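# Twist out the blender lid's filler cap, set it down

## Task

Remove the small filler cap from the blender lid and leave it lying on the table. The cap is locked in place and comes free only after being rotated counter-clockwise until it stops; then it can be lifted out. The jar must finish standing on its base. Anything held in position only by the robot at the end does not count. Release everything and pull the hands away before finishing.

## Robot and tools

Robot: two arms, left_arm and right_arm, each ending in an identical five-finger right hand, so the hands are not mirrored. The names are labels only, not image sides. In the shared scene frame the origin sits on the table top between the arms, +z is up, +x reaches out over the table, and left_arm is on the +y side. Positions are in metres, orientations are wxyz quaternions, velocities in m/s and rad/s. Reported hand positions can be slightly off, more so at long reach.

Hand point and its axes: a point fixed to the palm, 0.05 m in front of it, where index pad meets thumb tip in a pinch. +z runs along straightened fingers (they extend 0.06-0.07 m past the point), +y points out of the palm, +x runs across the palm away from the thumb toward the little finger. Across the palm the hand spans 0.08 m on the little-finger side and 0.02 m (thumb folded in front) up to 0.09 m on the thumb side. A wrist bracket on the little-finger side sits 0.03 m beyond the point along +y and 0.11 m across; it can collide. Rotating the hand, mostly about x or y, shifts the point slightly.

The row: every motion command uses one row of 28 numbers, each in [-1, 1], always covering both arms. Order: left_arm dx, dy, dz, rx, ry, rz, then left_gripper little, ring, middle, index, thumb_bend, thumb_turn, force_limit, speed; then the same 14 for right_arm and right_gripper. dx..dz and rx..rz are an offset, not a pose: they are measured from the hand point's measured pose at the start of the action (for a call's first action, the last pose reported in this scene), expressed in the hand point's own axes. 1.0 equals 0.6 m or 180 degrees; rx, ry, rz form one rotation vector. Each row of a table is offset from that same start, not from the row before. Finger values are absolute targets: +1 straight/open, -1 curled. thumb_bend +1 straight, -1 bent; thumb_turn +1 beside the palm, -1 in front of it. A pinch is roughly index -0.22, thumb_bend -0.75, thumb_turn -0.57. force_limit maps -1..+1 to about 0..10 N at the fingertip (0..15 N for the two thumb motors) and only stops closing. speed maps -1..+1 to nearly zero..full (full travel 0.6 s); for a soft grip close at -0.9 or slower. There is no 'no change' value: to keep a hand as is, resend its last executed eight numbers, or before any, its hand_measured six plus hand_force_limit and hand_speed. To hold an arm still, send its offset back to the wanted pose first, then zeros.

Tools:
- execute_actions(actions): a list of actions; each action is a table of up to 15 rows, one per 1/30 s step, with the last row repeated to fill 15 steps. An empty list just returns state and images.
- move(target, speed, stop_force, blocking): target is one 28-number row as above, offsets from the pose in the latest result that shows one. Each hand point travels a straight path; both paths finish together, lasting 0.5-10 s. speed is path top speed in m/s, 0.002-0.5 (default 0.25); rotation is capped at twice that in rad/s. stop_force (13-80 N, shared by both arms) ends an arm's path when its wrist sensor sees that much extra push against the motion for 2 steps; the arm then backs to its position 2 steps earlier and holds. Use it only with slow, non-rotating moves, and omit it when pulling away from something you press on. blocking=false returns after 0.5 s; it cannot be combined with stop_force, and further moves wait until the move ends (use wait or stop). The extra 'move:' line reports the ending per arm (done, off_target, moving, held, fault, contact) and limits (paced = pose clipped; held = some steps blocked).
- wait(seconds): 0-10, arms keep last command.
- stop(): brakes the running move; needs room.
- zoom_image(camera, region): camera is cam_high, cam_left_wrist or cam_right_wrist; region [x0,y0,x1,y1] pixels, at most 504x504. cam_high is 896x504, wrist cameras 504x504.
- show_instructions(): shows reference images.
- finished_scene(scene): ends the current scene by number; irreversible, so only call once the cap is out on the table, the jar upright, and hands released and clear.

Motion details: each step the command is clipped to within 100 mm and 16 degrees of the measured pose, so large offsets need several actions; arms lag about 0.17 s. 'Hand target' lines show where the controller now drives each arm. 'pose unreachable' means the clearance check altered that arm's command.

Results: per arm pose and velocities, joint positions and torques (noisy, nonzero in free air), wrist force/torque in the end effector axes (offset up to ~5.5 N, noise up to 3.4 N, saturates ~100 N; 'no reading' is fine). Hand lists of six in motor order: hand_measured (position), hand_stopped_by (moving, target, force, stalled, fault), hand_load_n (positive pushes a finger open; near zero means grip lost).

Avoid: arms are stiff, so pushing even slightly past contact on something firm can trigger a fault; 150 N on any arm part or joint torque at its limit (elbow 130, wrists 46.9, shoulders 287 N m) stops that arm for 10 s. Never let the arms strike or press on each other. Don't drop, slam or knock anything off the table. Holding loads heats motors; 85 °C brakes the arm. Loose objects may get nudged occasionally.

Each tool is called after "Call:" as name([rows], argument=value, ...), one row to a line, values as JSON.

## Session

Call:
execute_actions(actions=[])

Scene clock: 0.00 s.
left_arm: end_effector_position=(-0.1555, +1.2698, +0.5220) hand_measured=(+1.000, +1.000, +1.000, +1.000, +1.000, +1.000) hand_load_n=(+0.0, +0.0, +0.0, +0.0, +0.0, +0.0) hand_stopped_by=(target, target, target, target, target, target) hand_force_limit=0.00 hand_speed=-0.80 end_effector_quat_wxyz=(+0.154, +0.707, -0.686, +0.069) end_effector_velocity=(+0.000, +0.000, -0.000) end_effector_angular_velocity=(+0.000, -0.000, +0.000) | right_arm: end_effector_position=(+0.0003, -1.0964, +0.5276) hand_measured=(+1.000, +1.000, +1.000, +1.000, +1.000, +1.000) hand_load_n=(+0.0, +0.0, +0.0, +0.0, +0.0, +0.0) hand_stopped_by=(target, target, target, target, target, target) hand_force_limit=0.00 hand_speed=-0.80 end_effector_quat_wxyz=(-0.066, +0.769, +0.636, -0.004) end_effector_velocity=(-0.001, -0.000, -0.000) end_effector_angular_velocity=(-0.001, +0.000, -0.000)
Joint positions: left_arm=[ 1.258 -1.453  1.546  1.817  1.564 -1.934] | right_arm=[-1.821 -1.423  1.409  1.64   1.69  -1.765]
Joint velocities: left_arm=[ 0. -0. -0. -0.  0. -0.] | right_arm=[-0.001 -0.     0.    -0.001 -0.    -0.001]
Joint torques (N m, as the arm reports them, + toward a larger angle): no reading
Motor temperatures (°C, as the motors report them): left_arm=[27 27 27 32 32 33] | right_arm=[27 27 26 33 33 30]
Wrist force (N, on the end effector, along its own x y z axes, offset not removed): no reading
Wrist torque (N m, same axes, about the end effector's origin, offset not removed): no reading
Hand target (left_arm): -0.156, +1.270, +0.522; +0.154, +0.707, -0.686, +0.069
Hand target (right_arm): +0.000, -1.096, +0.528; -0.066, +0.769, +0.636, -0.004
camera_calibration (this result's frames):
cam_left_wrist: T_world_to_cam=[[-0.994508, 0.0377455, 0.0976193, -0.257046], [0.05707, 0.977415, 0.203479, -1.3312], [-0.0877341, 0.207932, -0.974201, 0.359189], [0, 0, 0, 1]] pos_world=[-0.148149, 1.23615, 0.645886]
cam_right_wrist: T_world_to_cam=[[0.943327, -0.297663, -0.146735, -0.246245], [-0.200048, -0.862824, 0.464237, -1.18469], [-0.264793, -0.408573, -0.873472, 0.136882], [0, 0, 0, 1]] pos_world=[0.0315404, -1.03955, 0.633405]

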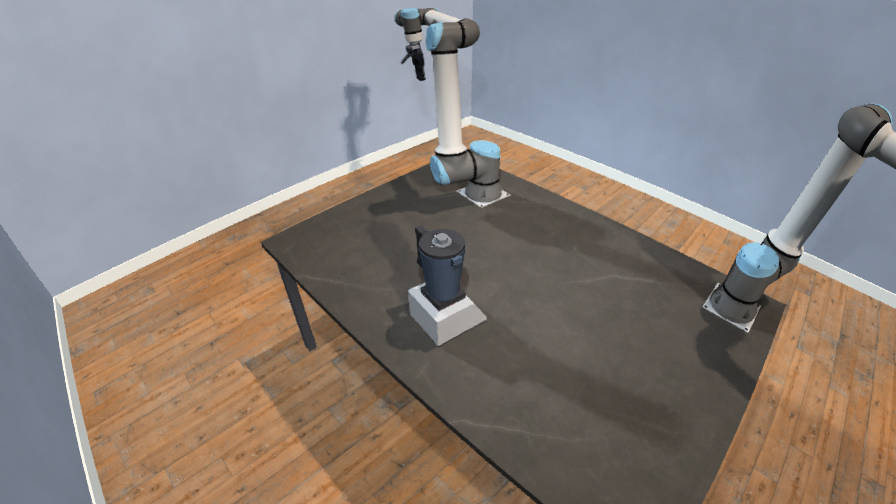

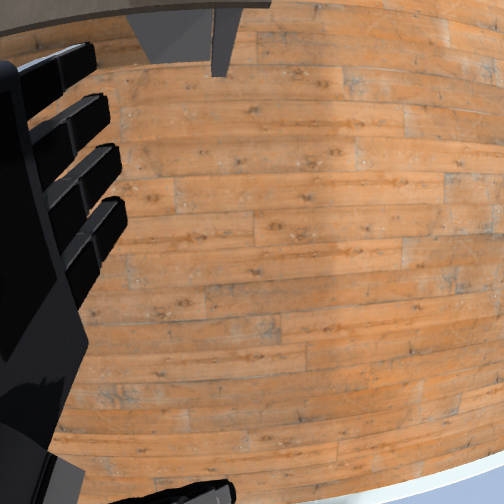

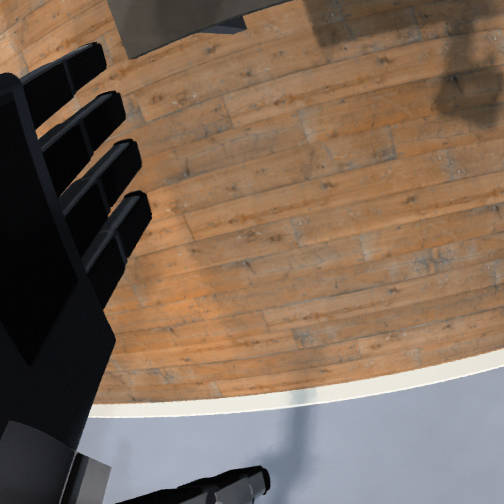

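Call:
zoom_image(camera="cam_high", region=[390, 210, 510, 350])

Call:
zoom_image(camera="cam_high", region=[410, 220, 475, 270])

Region (390, 210, 510, 350) of cam_high's 896x504 image, scaled by 3.600, with more detail than that image has; it fills the left 432 columns of this view, and the rest is white.

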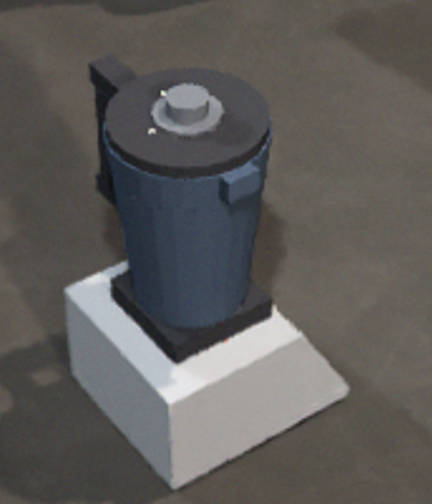

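Region (410, 220, 475, 270) of cam_high's 896x504 image, scaled by 7.754, with more detail than that image has; it fills the top 388 rows of this view, and the rest is white.

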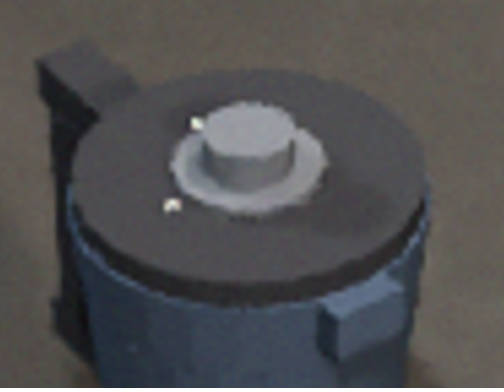

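Call:
move(target=[0,0,0,0,0,0,1,1,1,1,1,1,0,-0.8, 0.9833,0.7,0.0833,0.0662,-0.2832,-0.3821,1,1,0.25,0.25,0.0,-1,0.5,0.2], speed=0.5)

Scene clock: 7.43 s.
left_arm: end_effector_position=(-0.1555, +1.2698, +0.5220) hand_measured=(+1.000, +1.000, +1.000, +1.000, +1.000, +1.000) hand_load_n=(+0.0, +0.0, +0.0, +0.0, +0.0, +0.0) hand_stopped_by=(target, target, target, target, target, target) hand_force_limit=0.00 hand_speed=-0.80 end_effector_quat_wxyz=(+0.154, +0.707, -0.686, +0.069) end_effector_velocity=(+0.000, -0.000, -0.000) end_effector_angular_velocity=(-0.001, -0.000, +0.000) | right_arm: end_effector_position=(+0.5189, -0.5928, +0.4787) hand_measured=(+1.000, +1.000, +0.250, +0.250, +0.000, -1.000) hand_load_n=(+0.0, +0.0, +0.0, +0.0, +0.0, +0.0) hand_stopped_by=(target, target, target, target, target, target) hand_force_limit=0.50 hand_speed=0.20 end_effector_quat_wxyz=(+0.134, +0.206, +0.908, -0.339) end_effector_velocity=(+0.003, +0.001, +0.000) end_effector_angular_velocity=(-0.004, +0.004, -0.007)
Joint positions: left_arm=[ 1.258 -1.453  1.546  1.817  1.564 -1.934] | right_arm=[-0.128 -1.68   1.77   1.123  2.24  -1.515]
Joint velocities: left_arm=[ 0.  0. -0.  0.  0.  0.] | right_arm=[ 0.009  0.01  -0.006  0.01   0.01   0.018]
Joint torques (N m, as the arm reports them, + toward a larger angle): left_arm=[  1.72 -45.42 -35.72   5.14  -0.28  -0.4 ] | right_arm=[ 13.21  -8.31 -44.58   5.74   3.73   1.89]
Motor temperatures (°C, as the motors report them): left_arm=[27 27 27 32 32 33] | right_arm=[27 27 26 33 33 30]
Wrist force (N, on the end effector, along its own x y z axes, offset not removed): left_arm=[-1.2 -3.1 0.3] | right_arm=[0.3 3.3 2.7]
Wrist torque (N m, same axes, about the end effector's origin, offset not removed): left_arm=[-0.57 0.16 -0.22] | right_arm=[0.28 -0.20 -0.38]
Hand target (left_arm): -0.156, +1.270, +0.522; +0.154, +0.707, -0.686, +0.069
Hand target (right_arm): +0.519, -0.593, +0.479; +0.134, +0.206, +0.908, -0.339
Off the commanded pose (left_arm): 0.000 m, 0 deg.
Off the commanded pose (right_arm): 0.002 m, 0 deg.
move: done; limits=paced
camera_calibration (this result's frames):
cam_left_wrist: T_world_to_cam=[[-0.994508, 0.0377457, 0.0976193, -0.257046], [0.0570701, 0.977415, 0.203479, -1.3312], [-0.0877341, 0.207932, -0.974201, 0.359189], [0, 0, 0, 1]] pos_world=[-0.148149, 1.23615, 0.645886]
cam_right_wrist: T_world_to_cam=[[0.571857, 0.623718, -0.532874, 0.33104], [0.649294, 0.0528861, 0.758697, -0.662531], [0.501395, -0.779858, -0.374733, -0.419152], [0, 0, 0, 1]] pos_world=[0.45103, -0.498316, 0.521992]

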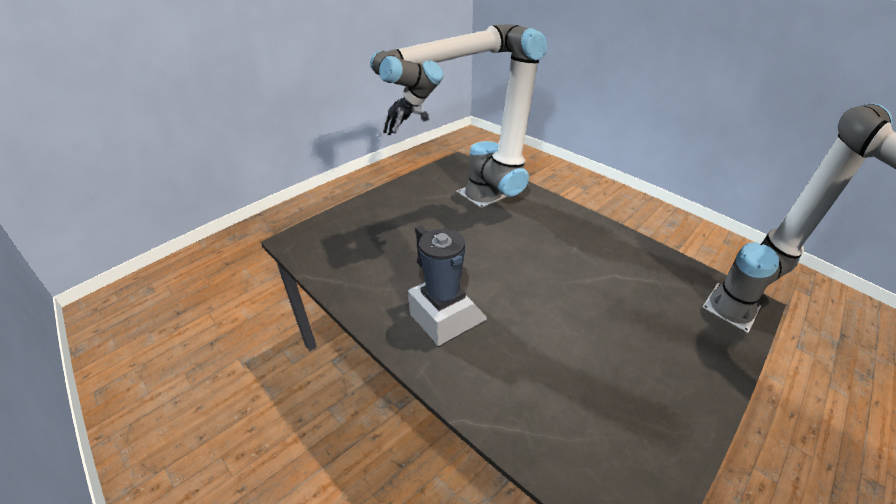

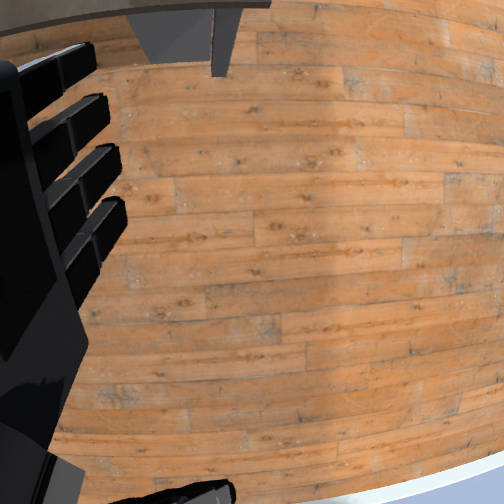

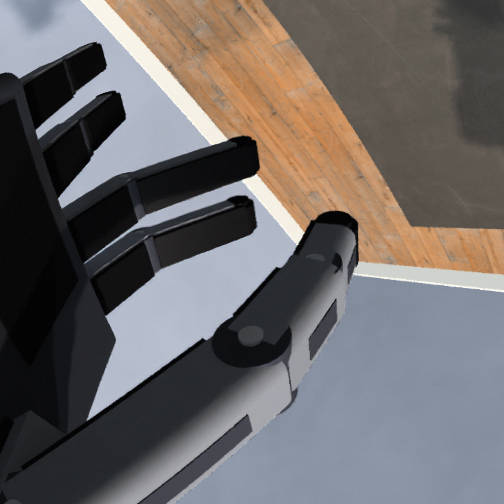

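Call:
move(target=[0,0,0,0,0,0,1,1,1,1,1,1,0,-0.8, -0.0943,0.9025,-0.5383,0.0566,-0.2460,-0.3315,1,1,0.25,0.25,0.0,-1,0.5,0.2], speed=0.5)

Scene clock: 10.00 s.
left_arm: end_effector_position=(-0.1555, +1.2698, +0.5220) hand_measured=(+1.000, +1.000, +1.000, +1.000, +1.000, +1.000) hand_load_n=(+0.0, +0.0, +0.0, +0.0, +0.0, +0.0) hand_stopped_by=(target, target, target, target, target, target) hand_force_limit=0.00 hand_speed=-0.80 end_effector_quat_wxyz=(+0.154, +0.707, -0.686, +0.069) end_effector_velocity=(+0.000, -0.000, +0.000) end_effector_angular_velocity=(+0.001, -0.002, -0.000) | right_arm: end_effector_position=(+0.7870, -0.0217, +0.4355) hand_measured=(+1.000, +1.000, +0.250, +0.250, +0.000, -1.000) hand_load_n=(+0.0, +0.0, +0.0, +0.0, +0.0, +0.0) hand_stopped_by=(target, target, target, target, target, target) hand_force_limit=0.50 hand_speed=0.20 end_effector_quat_wxyz=(+0.252, -0.387, +0.744, -0.484) end_effector_velocity=(+0.001, +0.002, +0.001) end_effector_angular_velocity=(-0.002, -0.001, +0.004)
Joint positions: left_arm=[ 1.258 -1.453  1.546  1.817  1.564 -1.934] | right_arm=[ 0.723 -1.005  1.045  0.844  2.59  -2.337]
Joint velocities: left_arm=[-0.    -0.    -0.    -0.     0.001  0.001] | right_arm=[ 0.001  0.003 -0.006 -0.002 -0.    -0.007]
Joint torques (N m, as the arm reports them, + toward a larger angle): left_arm=[  1.17 -45.9  -35.09   5.    -0.29  -0.67] | right_arm=[ 13.16 -66.02 -46.52   0.17  -1.53  -2.39]
Motor temperatures (°C, as the motors report them): left_arm=[27 27 27 32 32 33] | right_arm=[27 27 26 33 33 30]
Wrist force (N, on the end effector, along its own x y z axes, offset not removed): left_arm=[1.1 -3.4 1.8] | right_arm=[0.2 2.2 2.0]
Wrist torque (N m, same axes, about the end effector's origin, offset not removed): left_arm=[-0.72 -0.26 -0.06] | right_arm=[0.17 -0.17 -0.38]
Hand target (left_arm): -0.156, +1.270, +0.522; +0.154, +0.707, -0.686, +0.069
Hand target (right_arm): +0.787, -0.022, +0.436; +0.252, -0.387, +0.744, -0.484
Off the commanded pose (left_arm): 0.000 m, 0 deg.
Off the commanded pose (right_arm): 0.002 m, 0 deg.
move: done; limits=paced
camera_calibration (this result's frames):
cam_left_wrist: T_world_to_cam=[[-0.994508, 0.0377455, 0.0976194, -0.257046], [0.0570699, 0.977415, 0.203479, -1.3312], [-0.0877342, 0.207932, -0.974201, 0.359189], [0, 0, 0, 1]] pos_world=[-0.148149, 1.23615, 0.645886]
cam_right_wrist: T_world_to_cam=[[-0.234475, 0.314185, -0.919951, 0.594998], [0.122322, 0.948346, 0.292706, -0.196959], [0.964396, -0.0438979, -0.260795, -0.522479], [0, 0, 0, 1]] pos_world=[0.667481, -0.0230902, 0.46876]

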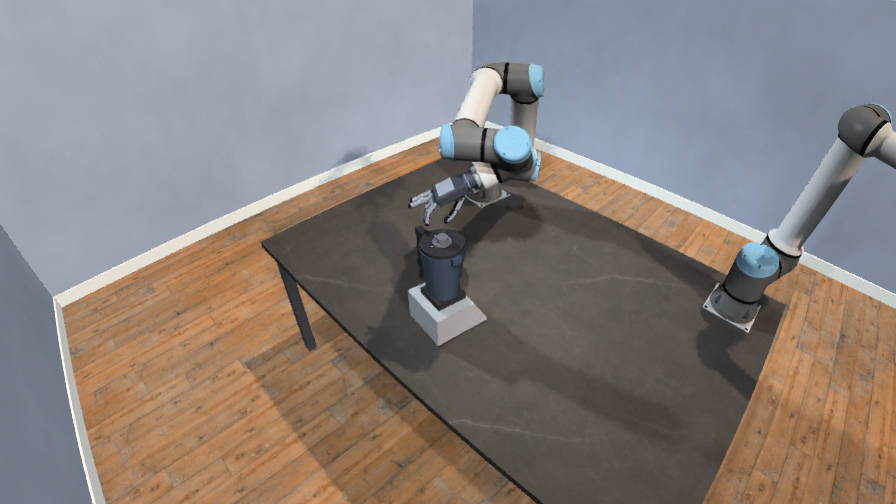

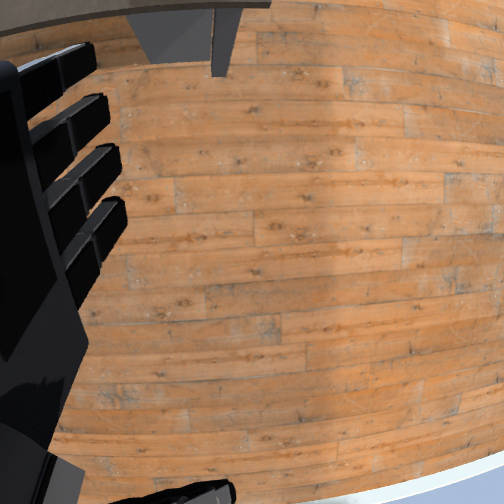

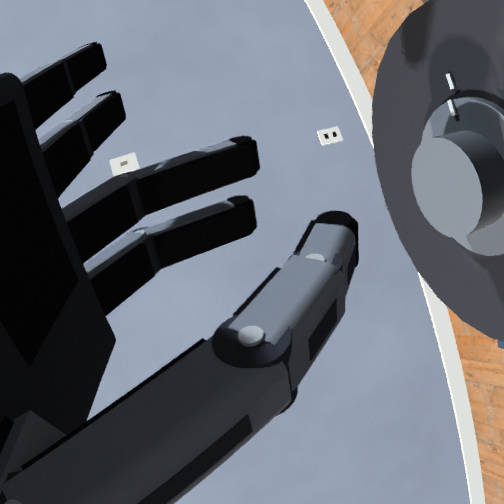

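Call:
zoom_image(camera="cam_right_wrist", region=[360, 40, 504, 280])

Region (360, 40, 504, 280) of cam_right_wrist's 504x504 image, scaled by 2.100, with more detail than that image has; it fills the left 302 columns of this view, and the rest is white.

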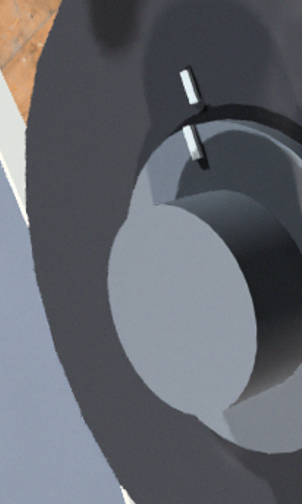

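Call:
move(target=[0,0,0,0,0,0,1,1,1,1,1,1,0,-0.8, 0.0012,0.0553,0.0049,0,0,0,1,1,0.25,0.25,0.0,-1,0.5,0.2], speed=0.15)

Scene clock: 11.97 s.
left_arm: end_effector_position=(-0.1555, +1.2698, +0.5220) hand_measured=(+1.000, +1.000, +1.000, +1.000, +1.000, +1.000) hand_load_n=(+0.0, +0.0, +0.0, +0.0, +0.0, +0.0) hand_stopped_by=(target, target, target, target, target, target) hand_force_limit=0.00 hand_speed=-0.80 end_effector_quat_wxyz=(+0.154, +0.707, -0.686, +0.069) end_effector_velocity=(+0.000, -0.000, -0.000) end_effector_angular_velocity=(-0.000, -0.001, +0.001) | right_arm: end_effector_position=(+0.7779, -0.0161, +0.4043) hand_measured=(+1.000, +1.000, +0.250, +0.250, +0.000, -1.000) hand_load_n=(+0.0, +0.0, +0.0, +0.0, +0.0, +0.0) hand_stopped_by=(target, target, target, target, target, target) hand_force_limit=0.50 hand_speed=0.20 end_effector_quat_wxyz=(+0.252, -0.387, +0.744, -0.484) end_effector_velocity=(-0.001, -0.001, -0.004) end_effector_angular_velocity=(-0.002, +0.003, -0.001)
Joint positions: left_arm=[ 1.258 -1.453  1.546  1.817  1.564 -1.934] | right_arm=[ 0.735 -1.003  1.099  0.803  2.598 -2.319]
Joint velocities: left_arm=[ 0.     0.    -0.    -0.     0.001 -0.   ] | right_arm=[-0.     0.     0.006 -0.003  0.     0.001]
Joint torques (N m, as the arm reports them, + toward a larger angle): left_arm=[  1.45 -44.89 -35.34   4.99  -0.04  -0.51] | right_arm=[ 16.16 -64.92 -32.2    0.11   4.25   2.15]
Motor temperatures (°C, as the motors report them): left_arm=[27 27 27 32 32 33] | right_arm=[27 27 26 33 33 30]
Wrist force (N, on the end effector, along its own x y z axes, offset not removed): left_arm=[-0.8 -4.3 2.7] | right_arm=[-1.4 2.4 1.3]
Wrist torque (N m, same axes, about the end effector's origin, offset not removed): left_arm=[-0.90 0.02 -0.22] | right_arm=[0.14 0.09 -0.49]
Hand target (left_arm): -0.156, +1.270, +0.522; +0.154, +0.707, -0.686, +0.069
Hand target (right_arm): +0.778, -0.016, +0.404; +0.252, -0.387, +0.744, -0.484
Off the commanded pose (left_arm): 0.000 m, 0 deg.
Off the commanded pose (right_arm): 0.000 m, 0 deg.
move: done
camera_calibration (this result's frames):
cam_left_wrist: T_world_to_cam=[[-0.994508, 0.0377455, 0.0976194, -0.257046], [0.0570699, 0.977415, 0.203479, -1.3312], [-0.0877342, 0.207932, -0.974201, 0.359189], [0, 0, 0, 1]] pos_world=[-0.148149, 1.23615, 0.645886]
cam_right_wrist: T_world_to_cam=[[-0.234484, 0.314172, -0.919953, 0.562394], [0.122338, 0.94835, 0.292688, -0.192041], [0.964391, -0.0439149, -0.260808, -0.521589], [0, 0, 0, 1]] pos_world=[0.658382, -0.0174721, 0.437549]

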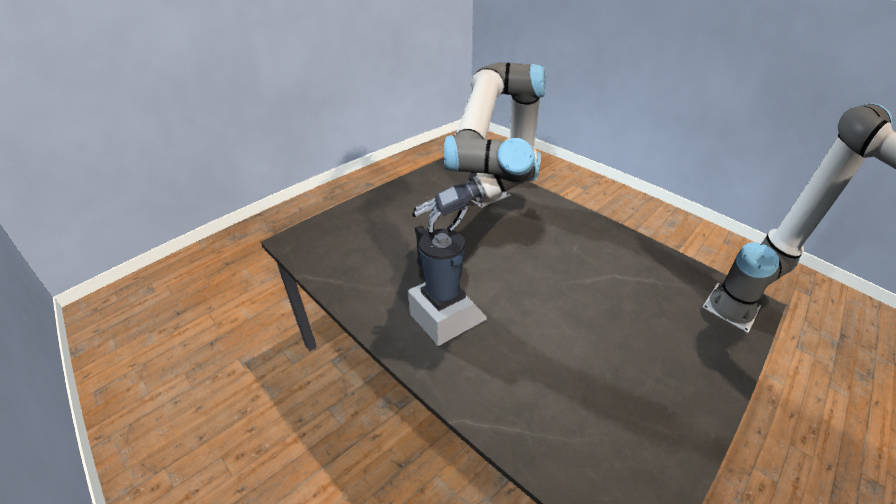

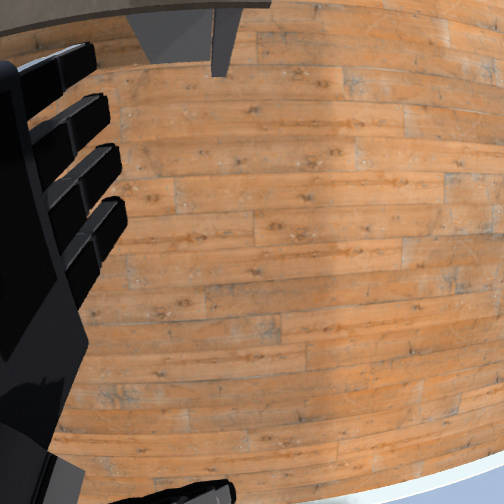

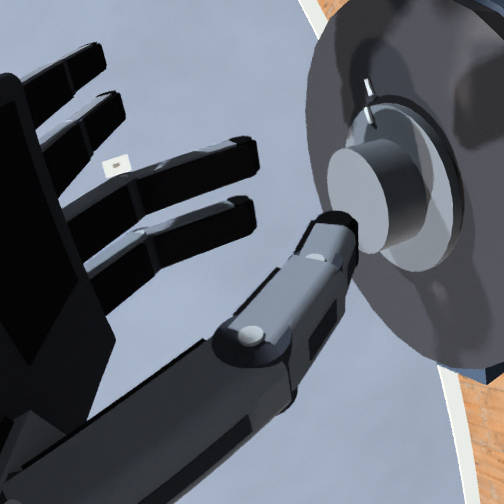

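Call:
zoom_image(camera="cam_right_wrist", region=[290, 60, 500, 290])

Region (290, 60, 500, 290) of cam_right_wrist's 504x504 image, scaled by 2.191, with more detail than that image has; it fills the left 460 columns of this view, and the rest is white.

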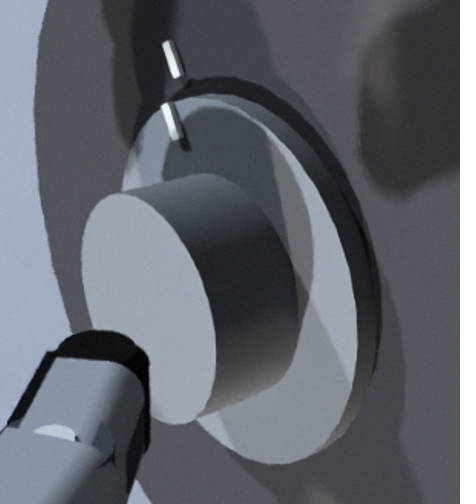

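Call:
move(target=[0,0,0,0,0,0,1,1,1,1,1,1,0,-0.8, -0.002,0.047,0.0195,0,0,0,1,1,0.25,0.25,0.04,-1,0.5,0.2], speed=0.05, stop_force=13)

Scene clock: 13.87 s.
left_arm: end_effector_position=(-0.1555, +1.2698, +0.5220) hand_measured=(+1.000, +1.000, +1.000, +1.000, +1.000, +1.000) hand_load_n=(+0.0, +0.0, +0.0, +0.0, +0.0, +0.0) hand_stopped_by=(target, target, target, target, target, target) hand_force_limit=0.00 hand_speed=-0.80 end_effector_quat_wxyz=(+0.154, +0.707, -0.686, +0.069) end_effector_velocity=(-0.000, +0.001, -0.000) end_effector_angular_velocity=(+0.001, +0.001, -0.000) | right_arm: end_effector_position=(+0.7781, -0.0146, +0.3741) hand_measured=(+1.000, +1.000, +0.250, +0.250, +0.040, -1.000) hand_load_n=(+0.0, +0.0, +0.0, +0.0, +0.0, +0.0) hand_stopped_by=(target, target, target, target, target, target) hand_force_limit=0.50 hand_speed=0.20 end_effector_quat_wxyz=(+0.252, -0.387, +0.744, -0.484) end_effector_velocity=(-0.001, +0.002, -0.004) end_effector_angular_velocity=(+0.001, +0.002, +0.003)
Joint positions: left_arm=[ 1.258 -1.453  1.546  1.817  1.564 -1.934] | right_arm=[ 0.736 -0.994  1.138  0.757  2.598 -2.317]
Joint velocities: left_arm=[-0.     0.001 -0.    -0.001 -0.001 -0.   ] | right_arm=[ 0.002  0.001  0.005 -0.005 -0.002 -0.   ]
Joint torques (N m, as the arm reports them, + toward a larger angle): left_arm=[  0.16 -46.72 -35.68   5.01  -0.03  -0.6 ] | right_arm=[ 14.61 -67.39 -31.76   0.45   4.03  -1.99]
Motor temperatures (°C, as the motors report them): left_arm=[27 27 27 32 32 33] | right_arm=[27 27 26 33 33 30]
Wrist force (N, on the end effector, along its own x y z axes, offset not removed): left_arm=[-0.2 -5.2 1.4] | right_arm=[-0.8 3.1 0.1]
Wrist torque (N m, same axes, about the end effector's origin, offset not removed): left_arm=[-0.93 -0.07 -0.25] | right_arm=[0.40 0.03 -0.43]
Hand target (left_arm): -0.156, +1.270, +0.522; +0.154, +0.707, -0.686, +0.069
Hand target (right_arm): +0.778, -0.015, +0.374; +0.252, -0.387, +0.744, -0.484
Off the commanded pose (left_arm): 0.000 m, 0 deg.
Off the commanded pose (right_arm): 0.000 m, 0 deg.
move: done
camera_calibration (this result's frames):
cam_left_wrist: T_world_to_cam=[[-0.994508, 0.0377455, 0.0976194, -0.257046], [0.0570699, 0.977415, 0.203479, -1.3312], [-0.0877342, 0.207932, -0.974201, 0.359189], [0, 0, 0, 1]] pos_world=[-0.148149, 1.23615, 0.645886]
cam_right_wrist: T_world_to_cam=[[-0.234435, 0.314261, -0.919935, 0.534155], [0.122399, 0.948318, 0.292765, -0.184696], [0.964396, -0.043965, -0.260784, -0.52952], [0, 0, 0, 1]] pos_world=[0.658498, -0.0159942, 0.40737]

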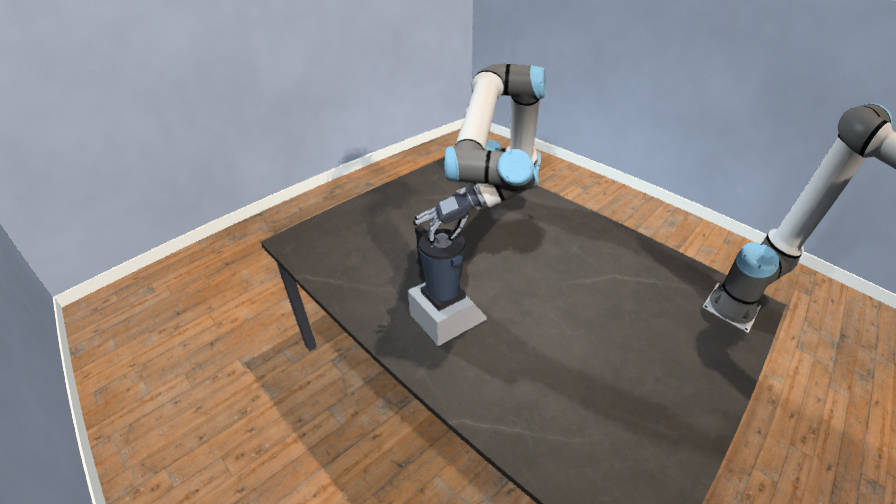

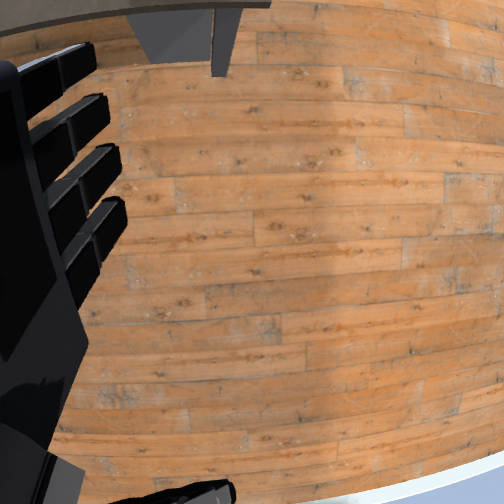

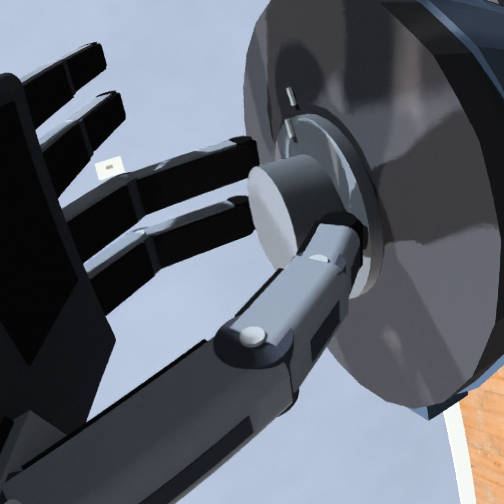

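Call:
zoom_image(camera="cam_high", region=[405, 185, 495, 265])

Region (405, 185, 495, 265) of cam_high's 896x504 image, scaled by 5.600, with more detail than that image has.

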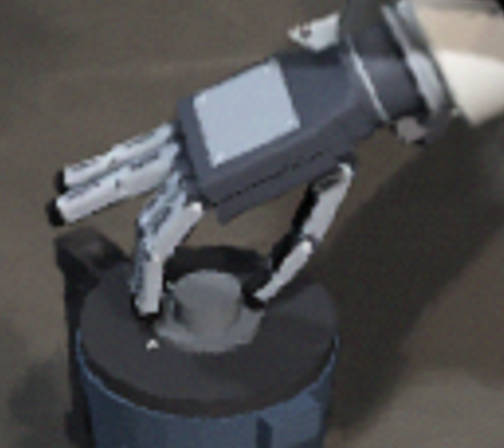

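Call:
move(target=[0,0,0,0,0,0,1,1,1,1,1,1,0,-0.8, 0,0,0,0,0,0,1,1,-0.3,-0.3,-0.4,-1,-0.6,-0.85], speed=0.05)

Scene clock: 14.93 s.
left_arm: end_effector_position=(-0.1555, +1.2698, +0.5220) hand_measured=(+1.000, +1.000, +1.000, +1.000, +1.000, +1.000) hand_load_n=(+0.0, +0.0, +0.0, +0.0, +0.0, +0.0) hand_stopped_by=(target, target, target, target, target, target) hand_force_limit=0.00 hand_speed=-0.80 end_effector_quat_wxyz=(+0.154, +0.707, -0.686, +0.069) end_effector_velocity=(+0.000, -0.000, -0.000) end_effector_angular_velocity=(-0.000, -0.001, -0.000) | right_arm: end_effector_position=(+0.7781, -0.0146, +0.3741) hand_measured=(+1.000, +1.000, +0.102, +0.094, -0.048, -1.000) hand_load_n=(+0.0, +0.0, +3.0, +2.5, +4.5, +0.0) hand_stopped_by=(target, target, force, force, force, target) hand_force_limit=-0.60 hand_speed=-0.85 end_effector_quat_wxyz=(+0.252, -0.387, +0.744, -0.484) end_effector_velocity=(-0.000, -0.001, -0.000) end_effector_angular_velocity=(-0.002, +0.000, -0.001)
Joint positions: left_arm=[ 1.258 -1.453  1.546  1.817  1.564 -1.934] | right_arm=[ 0.736 -0.994  1.138  0.757  2.598 -2.317]
Joint velocities: left_arm=[-0.    -0.    -0.    -0.     0.001  0.   ] | right_arm=[ 0.    -0.     0.001  0.001  0.002 -0.   ]
Joint torques (N m, as the arm reports them, + toward a larger angle): left_arm=[  0.04 -45.01 -35.35   5.02  -0.15  -0.64] | right_arm=[ 10.48 -99.37 -45.55   5.16   3.87   2.11]
Motor temperatures (°C, as the motors report them): left_arm=[27 27 27 32 32 33] | right_arm=[27 27 26 33 33 30]
Wrist force (N, on the end effector, along its own x y z axes, offset not removed): left_arm=[1.0 -3.3 1.9] | right_arm=[-0.1 2.5 3.7]
Wrist torque (N m, same axes, about the end effector's origin, offset not removed): left_arm=[-0.72 -0.26 -0.18] | right_arm=[0.33 -0.13 -0.36]
Hand target (left_arm): -0.156, +1.270, +0.522; +0.154, +0.707, -0.686, +0.069
Hand target (right_arm): +0.778, -0.015, +0.374; +0.252, -0.387, +0.744, -0.484
Off the commanded pose (left_arm): 0.000 m, 0 deg.
Off the commanded pose (right_arm): 0.000 m, 0 deg.
move: done
camera_calibration (this result's frames):
cam_left_wrist: T_world_to_cam=[[-0.994508, 0.0377456, 0.0976193, -0.257046], [0.05707, 0.977415, 0.203479, -1.3312], [-0.0877341, 0.207932, -0.974201, 0.359189], [0, 0, 0, 1]] pos_world=[-0.148149, 1.23615, 0.645886]
cam_right_wrist: T_world_to_cam=[[-0.234482, 0.314217, -0.919938, 0.534129], [0.122411, 0.948332, 0.292714, -0.18468], [0.964383, -0.0439748, -0.260831, -0.529517], [0, 0, 0, 1]] pos_world=[0.658507, -0.0159796, 0.407309]

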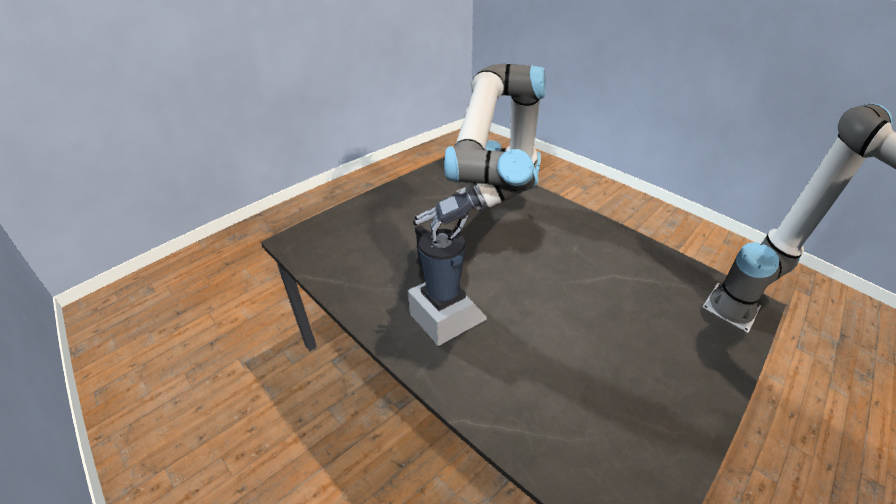

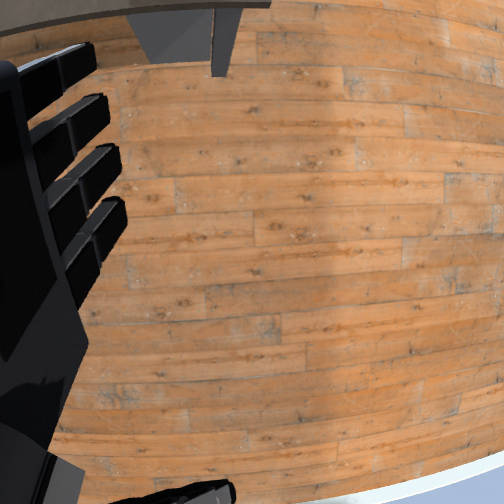

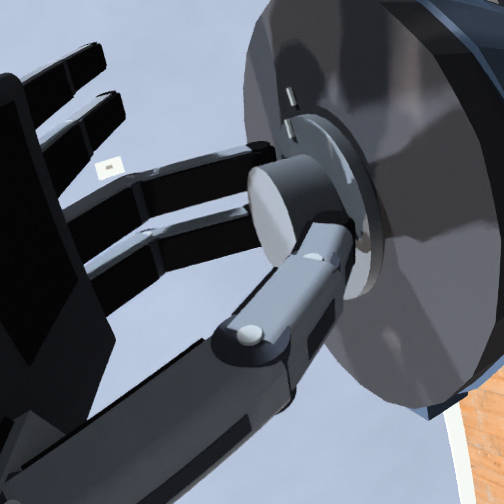

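Call:
move(target=[0,0,0,0,0,0,1,1,1,1,1,1,0,-0.8, 0,0,0,0,0,0,1,1,-0.35,-0.35,-0.45,-1,0.5,-0.9], speed=0.05)

Scene clock: 18.97 s.
left_arm: end_effector_position=(-0.1555, +1.2698, +0.5220) hand_measured=(+1.000, +1.000, +1.000, +1.000, +1.000, +1.000) hand_load_n=(+0.0, +0.0, +0.0, +0.0, +0.0, +0.0) hand_stopped_by=(target, target, target, target, target, target) hand_force_limit=0.00 hand_speed=-0.80 end_effector_quat_wxyz=(+0.154, +0.707, -0.686, +0.069) end_effector_velocity=(+0.000, -0.000, -0.000) end_effector_angular_velocity=(-0.001, -0.001, -0.000) | right_arm: end_effector_position=(+0.7781, -0.0146, +0.3742) hand_measured=(+1.000, +1.000, +0.084, +0.068, -0.060, -1.000) hand_load_n=(+0.0, +0.0, +8.0, +9.0, +10.5, -0.5) hand_stopped_by=(target, target, force, force, force, target) hand_force_limit=0.50 hand_speed=-0.90 end_effector_quat_wxyz=(+0.252, -0.387, +0.744, -0.484) end_effector_velocity=(+0.001, -0.001, -0.001) end_effector_angular_velocity=(-0.001, +0.001, -0.002)
Joint positions: left_arm=[ 1.258 -1.453  1.546  1.817  1.564 -1.934] | right_arm=[ 0.736 -0.994  1.138  0.757  2.598 -2.317]
Joint velocities: left_arm=[-0.     0.    -0.     0.001  0.001  0.001] | right_arm=[-0.001  0.     0.001 -0.     0.    -0.   ]
Joint torques (N m, as the arm reports them, + toward a larger angle): left_arm=[ -0.14 -46.12 -35.35   4.91  -0.1   -0.45] | right_arm=[ -7.01 -73.61 -36.83   4.34   1.16   1.91]
Motor temperatures (°C, as the motors report them): left_arm=[27 27 27 32 32 33] | right_arm=[27 27 26 33 33 30]
Wrist force (N, on the end effector, along its own x y z axes, offset not removed): left_arm=[2.4 -4.1 0.7] | right_arm=[1.5 -2.1 2.7]
Wrist torque (N m, same axes, about the end effector's origin, offset not removed): left_arm=[-0.72 -0.45 -0.13] | right_arm=[0.37 -0.11 -0.43]
Hand target (left_arm): -0.156, +1.270, +0.522; +0.154, +0.707, -0.686, +0.069
Hand target (right_arm): +0.778, -0.015, +0.374; +0.252, -0.387, +0.744, -0.484
Off the commanded pose (left_arm): 0.000 m, 0 deg.
Off the commanded pose (right_arm): 0.000 m, 0 deg.
move: done
camera_calibration (this result's frames):
cam_left_wrist: T_world_to_cam=[[-0.994508, 0.0377455, 0.0976193, -0.257046], [0.0570698, 0.977415, 0.203479, -1.3312], [-0.0877341, 0.207932, -0.974201, 0.359189], [0, 0, 0, 1]] pos_world=[-0.148149, 1.23615, 0.645886]
cam_right_wrist: T_world_to_cam=[[-0.234391, 0.31428, -0.91994, 0.534157], [0.122383, 0.948312, 0.292791, -0.184713], [0.964408, -0.0439578, -0.260738, -0.529536], [0, 0, 0, 1]] pos_world=[0.658497, -0.0159869, 0.407404]

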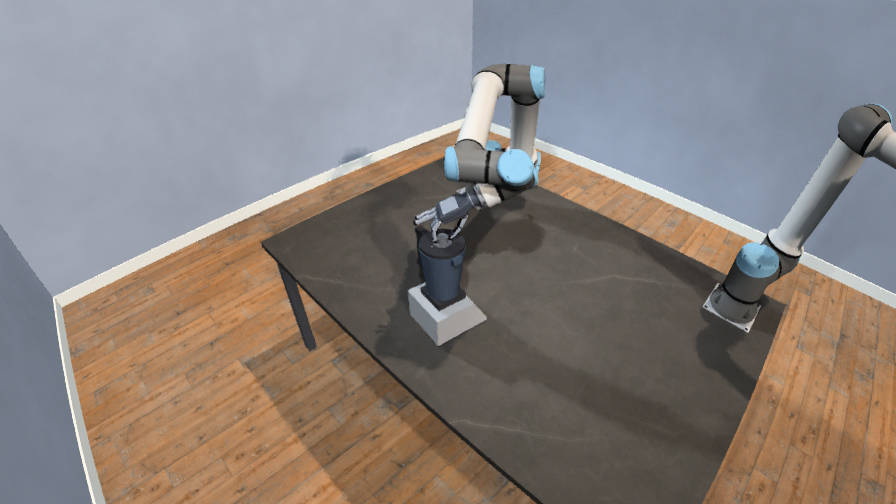

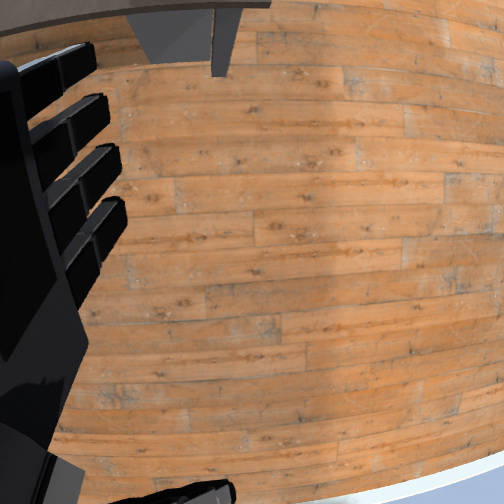

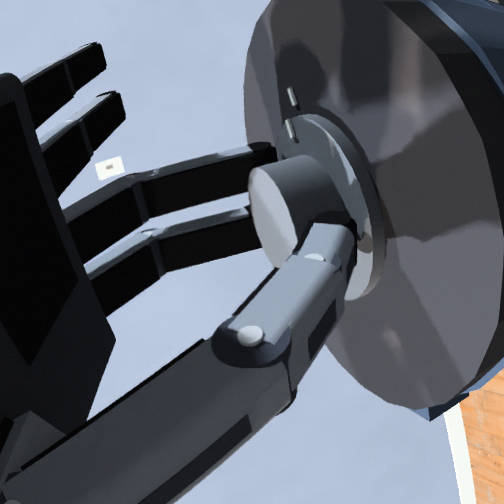

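Call:
move(target=[0,0,0,0,0,0,1,1,1,1,1,1,0,-0.8, 0.0102,0.005,-0.0112,0,-0.2285,-0.1015,1,1,-0.35,-0.35,-0.45,-1,0.5,-0.9], speed=0.25)

Scene clock: 21.50 s.
left_arm: end_effector_position=(-0.1555, +1.2698, +0.5220) hand_measured=(+1.000, +1.000, +1.000, +1.000, +1.000, +1.000) hand_load_n=(+0.0, +0.0, +0.0, +0.0, +0.0, +0.0) hand_stopped_by=(target, target, target, target, target, target) hand_force_limit=0.00 hand_speed=-0.80 end_effector_quat_wxyz=(+0.154, +0.707, -0.686, +0.069) end_effector_velocity=(+0.000, -0.000, -0.000) end_effector_angular_velocity=(-0.001, -0.001, -0.000) | right_arm: end_effector_position=(+0.7686, -0.0154, +0.3738) hand_measured=(+1.000, +1.000, +0.084, +0.068, -0.058, -1.000) hand_load_n=(+0.0, +0.0, +7.5, +10.0, +9.5, +4.5) hand_stopped_by=(target, target, force, force, force, target) hand_force_limit=0.50 hand_speed=-0.90 end_effector_quat_wxyz=(-0.417, +0.641, -0.540, +0.351) end_effector_velocity=(+0.000, +0.001, +0.001) end_effector_angular_velocity=(+0.003, -0.001, +0.016)
Joint positions: left_arm=[ 1.258 -1.453  1.546  1.817  1.564 -1.934] | right_arm=[ 0.55  -1.303  1.524  0.207  1.793 -3.042]
Joint velocities: left_arm=[-0.     0.     0.     0.     0.001  0.   ] | right_arm=[-0.004 -0.002  0.002 -0.003 -0.02  -0.007]
Joint torques (N m, as the arm reports them, + toward a larger angle): left_arm=[  0.43 -45.32 -36.02   5.14  -0.32  -0.66] | right_arm=[-16.32 -78.47 -27.16  -0.34  -2.39  -2.53]
Motor temperatures (°C, as the motors report them): left_arm=[27 27 27 32 32 33] | right_arm=[27 27 26 33 33 30]
Wrist force (N, on the end effector, along its own x y z axes, offset not removed): left_arm=[1.2 -4.7 1.5] | right_arm=[-1.4 -4.5 1.7]
Wrist torque (N m, same axes, about the end effector's origin, offset not removed): left_arm=[-0.88 -0.31 -0.16] | right_arm=[0.30 -0.08 -0.45]
Hand target (left_arm): -0.156, +1.270, +0.522; +0.154, +0.707, -0.686, +0.069
Hand target (right_arm): +0.769, -0.015, +0.374; -0.418, +0.642, -0.539, +0.351
Off the commanded pose (left_arm): 0.000 m, 0 deg.
Off the commanded pose (right_arm): 0.000 m, 0 deg.
move: done
camera_calibration (this result's frames):
cam_left_wrist: T_world_to_cam=[[-0.994508, 0.0377454, 0.0976193, -0.257046], [0.0570698, 0.977415, 0.203479, -1.3312], [-0.0877342, 0.207932, -0.974201, 0.359189], [0, 0, 0, 1]] pos_world=[-0.148149, 1.23615, 0.645886]
cam_right_wrist: T_world_to_cam=[[-0.38718, 0.0570083, -0.92024, 0.645373], [-0.582551, 0.758498, 0.292089, 0.356445], [0.714652, 0.649177, -0.260465, -0.317971], [0, 0, 0, 1]] pos_world=[0.684761, -0.100735, 0.406964]

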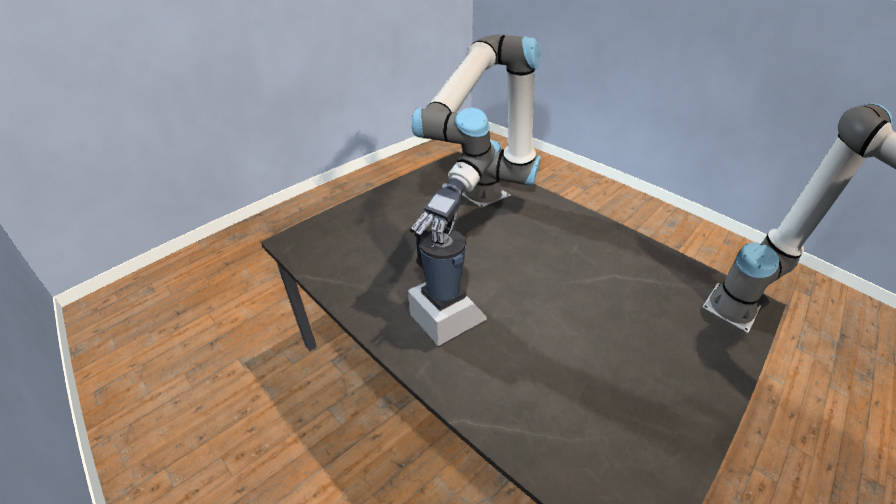

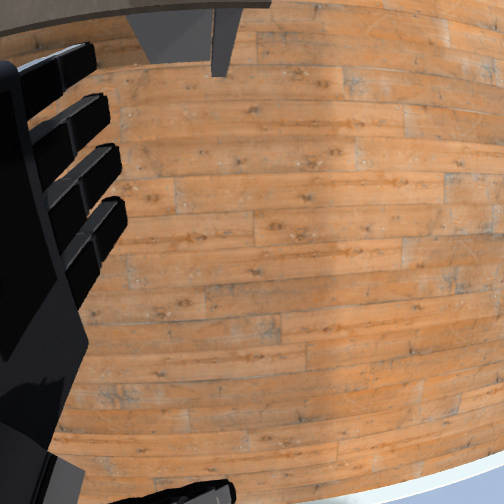

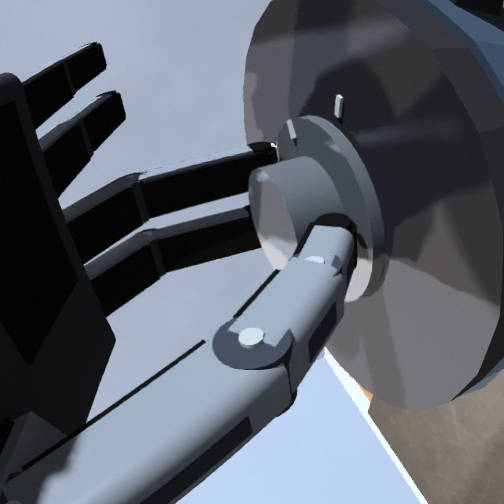

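Call:
move(target=[0,0,0,0,0,0,1,1,1,1,1,1,0,-0.8, 0.0115,0.0045,-0.0121,0,-0.2488,-0.1105,1,1,-0.35,-0.35,-0.45,-1,0.5,-0.9], speed=0.25)

Scene clock: 24.00 s.
left_arm: end_effector_position=(-0.1555, +1.2698, +0.5220) hand_measured=(+1.000, +1.000, +1.000, +1.000, +1.000, +1.000) hand_load_n=(+0.0, +0.0, +0.0, +0.0, +0.0, +0.0) hand_stopped_by=(target, target, target, target, target, target) hand_force_limit=0.00 hand_speed=-0.80 end_effector_quat_wxyz=(+0.154, +0.707, -0.686, +0.069) end_effector_velocity=(-0.000, +0.000, -0.000) end_effector_angular_velocity=(+0.001, +0.000, -0.001) | right_arm: end_effector_position=(+0.7623, -0.0233, +0.3743) hand_measured=(+1.000, +1.000, +0.084, +0.068, -0.058, -1.000) hand_load_n=(+0.0, +0.0, +7.0, +9.0, +10.5, +3.5) hand_stopped_by=(target, target, force, force, force, target) hand_force_limit=0.50 hand_speed=-0.90 end_effector_quat_wxyz=(-0.526, +0.807, -0.225, +0.148) end_effector_velocity=(-0.000, +0.001, -0.000) end_effector_angular_velocity=(-0.004, +0.001, +0.018)
Joint positions: left_arm=[ 1.258 -1.453  1.546  1.817  1.564 -1.934] | right_arm=[ 0.299 -1.227  1.441  0.382  0.805 -3.582]
Joint velocities: left_arm=[-0.  0. -0. -0. -0.  0.] | right_arm=[-0.001  0.007 -0.01   0.017 -0.014 -0.019]
Joint torques (N m, as the arm reports them, + toward a larger angle): left_arm=[  0.62 -45.75 -35.72   4.91  -0.18  -0.64] | right_arm=[-16.63 -46.63 -41.     5.13  -3.27  -2.3 ]
Motor temperatures (°C, as the motors report them): left_arm=[27 27 27 32 32 33] | right_arm=[27 27 26 33 33 30]
Wrist force (N, on the end effector, along its own x y z axes, offset not removed): left_arm=[0.0 -5.5 2.0] | right_arm=[2.9 -3.6 3.7]
Wrist torque (N m, same axes, about the end effector's origin, offset not removed): left_arm=[-1.10 -0.09 -0.30] | right_arm=[0.48 -0.17 -0.35]
Hand target (left_arm): -0.156, +1.270, +0.522; +0.154, +0.707, -0.686, +0.069
Hand target (right_arm): +0.762, -0.023, +0.374; -0.525, +0.807, -0.225, +0.147
Off the commanded pose (left_arm): 0.000 m, 0 deg.
Off the commanded pose (right_arm): 0.000 m, 0 deg.
move: done
camera_calibration (this result's frames):
cam_left_wrist: T_world_to_cam=[[-0.994508, 0.0377454, 0.0976194, -0.257046], [0.0570699, 0.977415, 0.203479, -1.3312], [-0.0877342, 0.207932, -0.974201, 0.359189], [0, 0, 0, 1]] pos_world=[-0.148149, 1.23615, 0.645886]
cam_right_wrist: T_world_to_cam=[[-0.296113, -0.254033, -0.920752, 0.567408], [-0.954967, 0.0597439, 0.290634, 0.626778], [-0.0188211, 0.965349, -0.260284, 0.25812], [0, 0, 0, 1]] pos_world=[0.771428, -0.142482, 0.407464]

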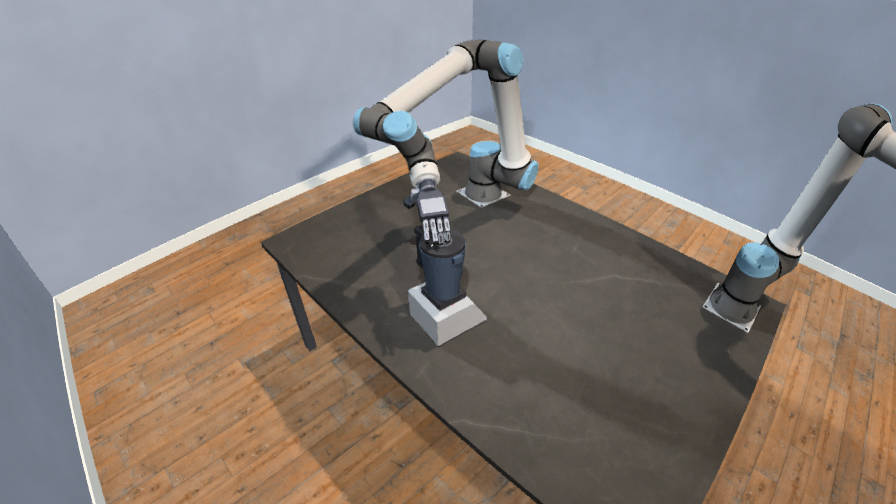

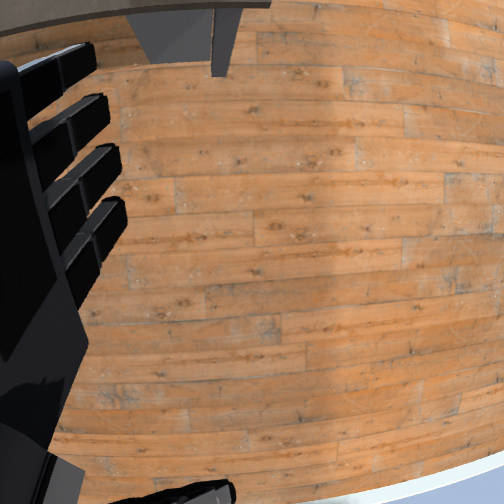

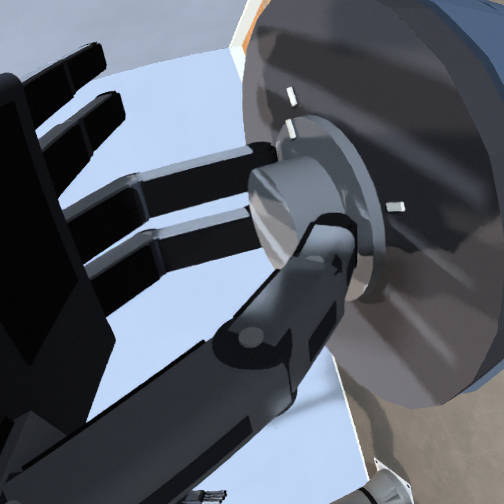

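Call:
zoom_image(camera="cam_right_wrist", region=[230, 70, 430, 310])

Region (230, 70, 430, 310) of cam_right_wrist's 504x504 image, scaled by 2.100, with more detail than that image has.

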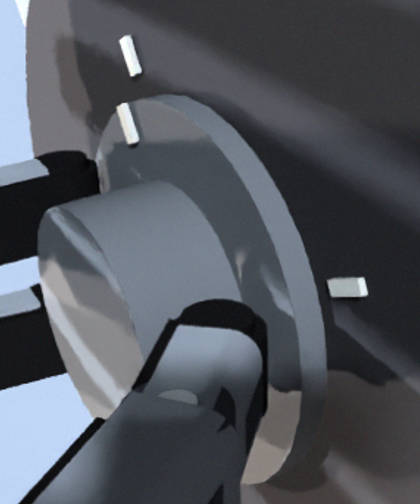

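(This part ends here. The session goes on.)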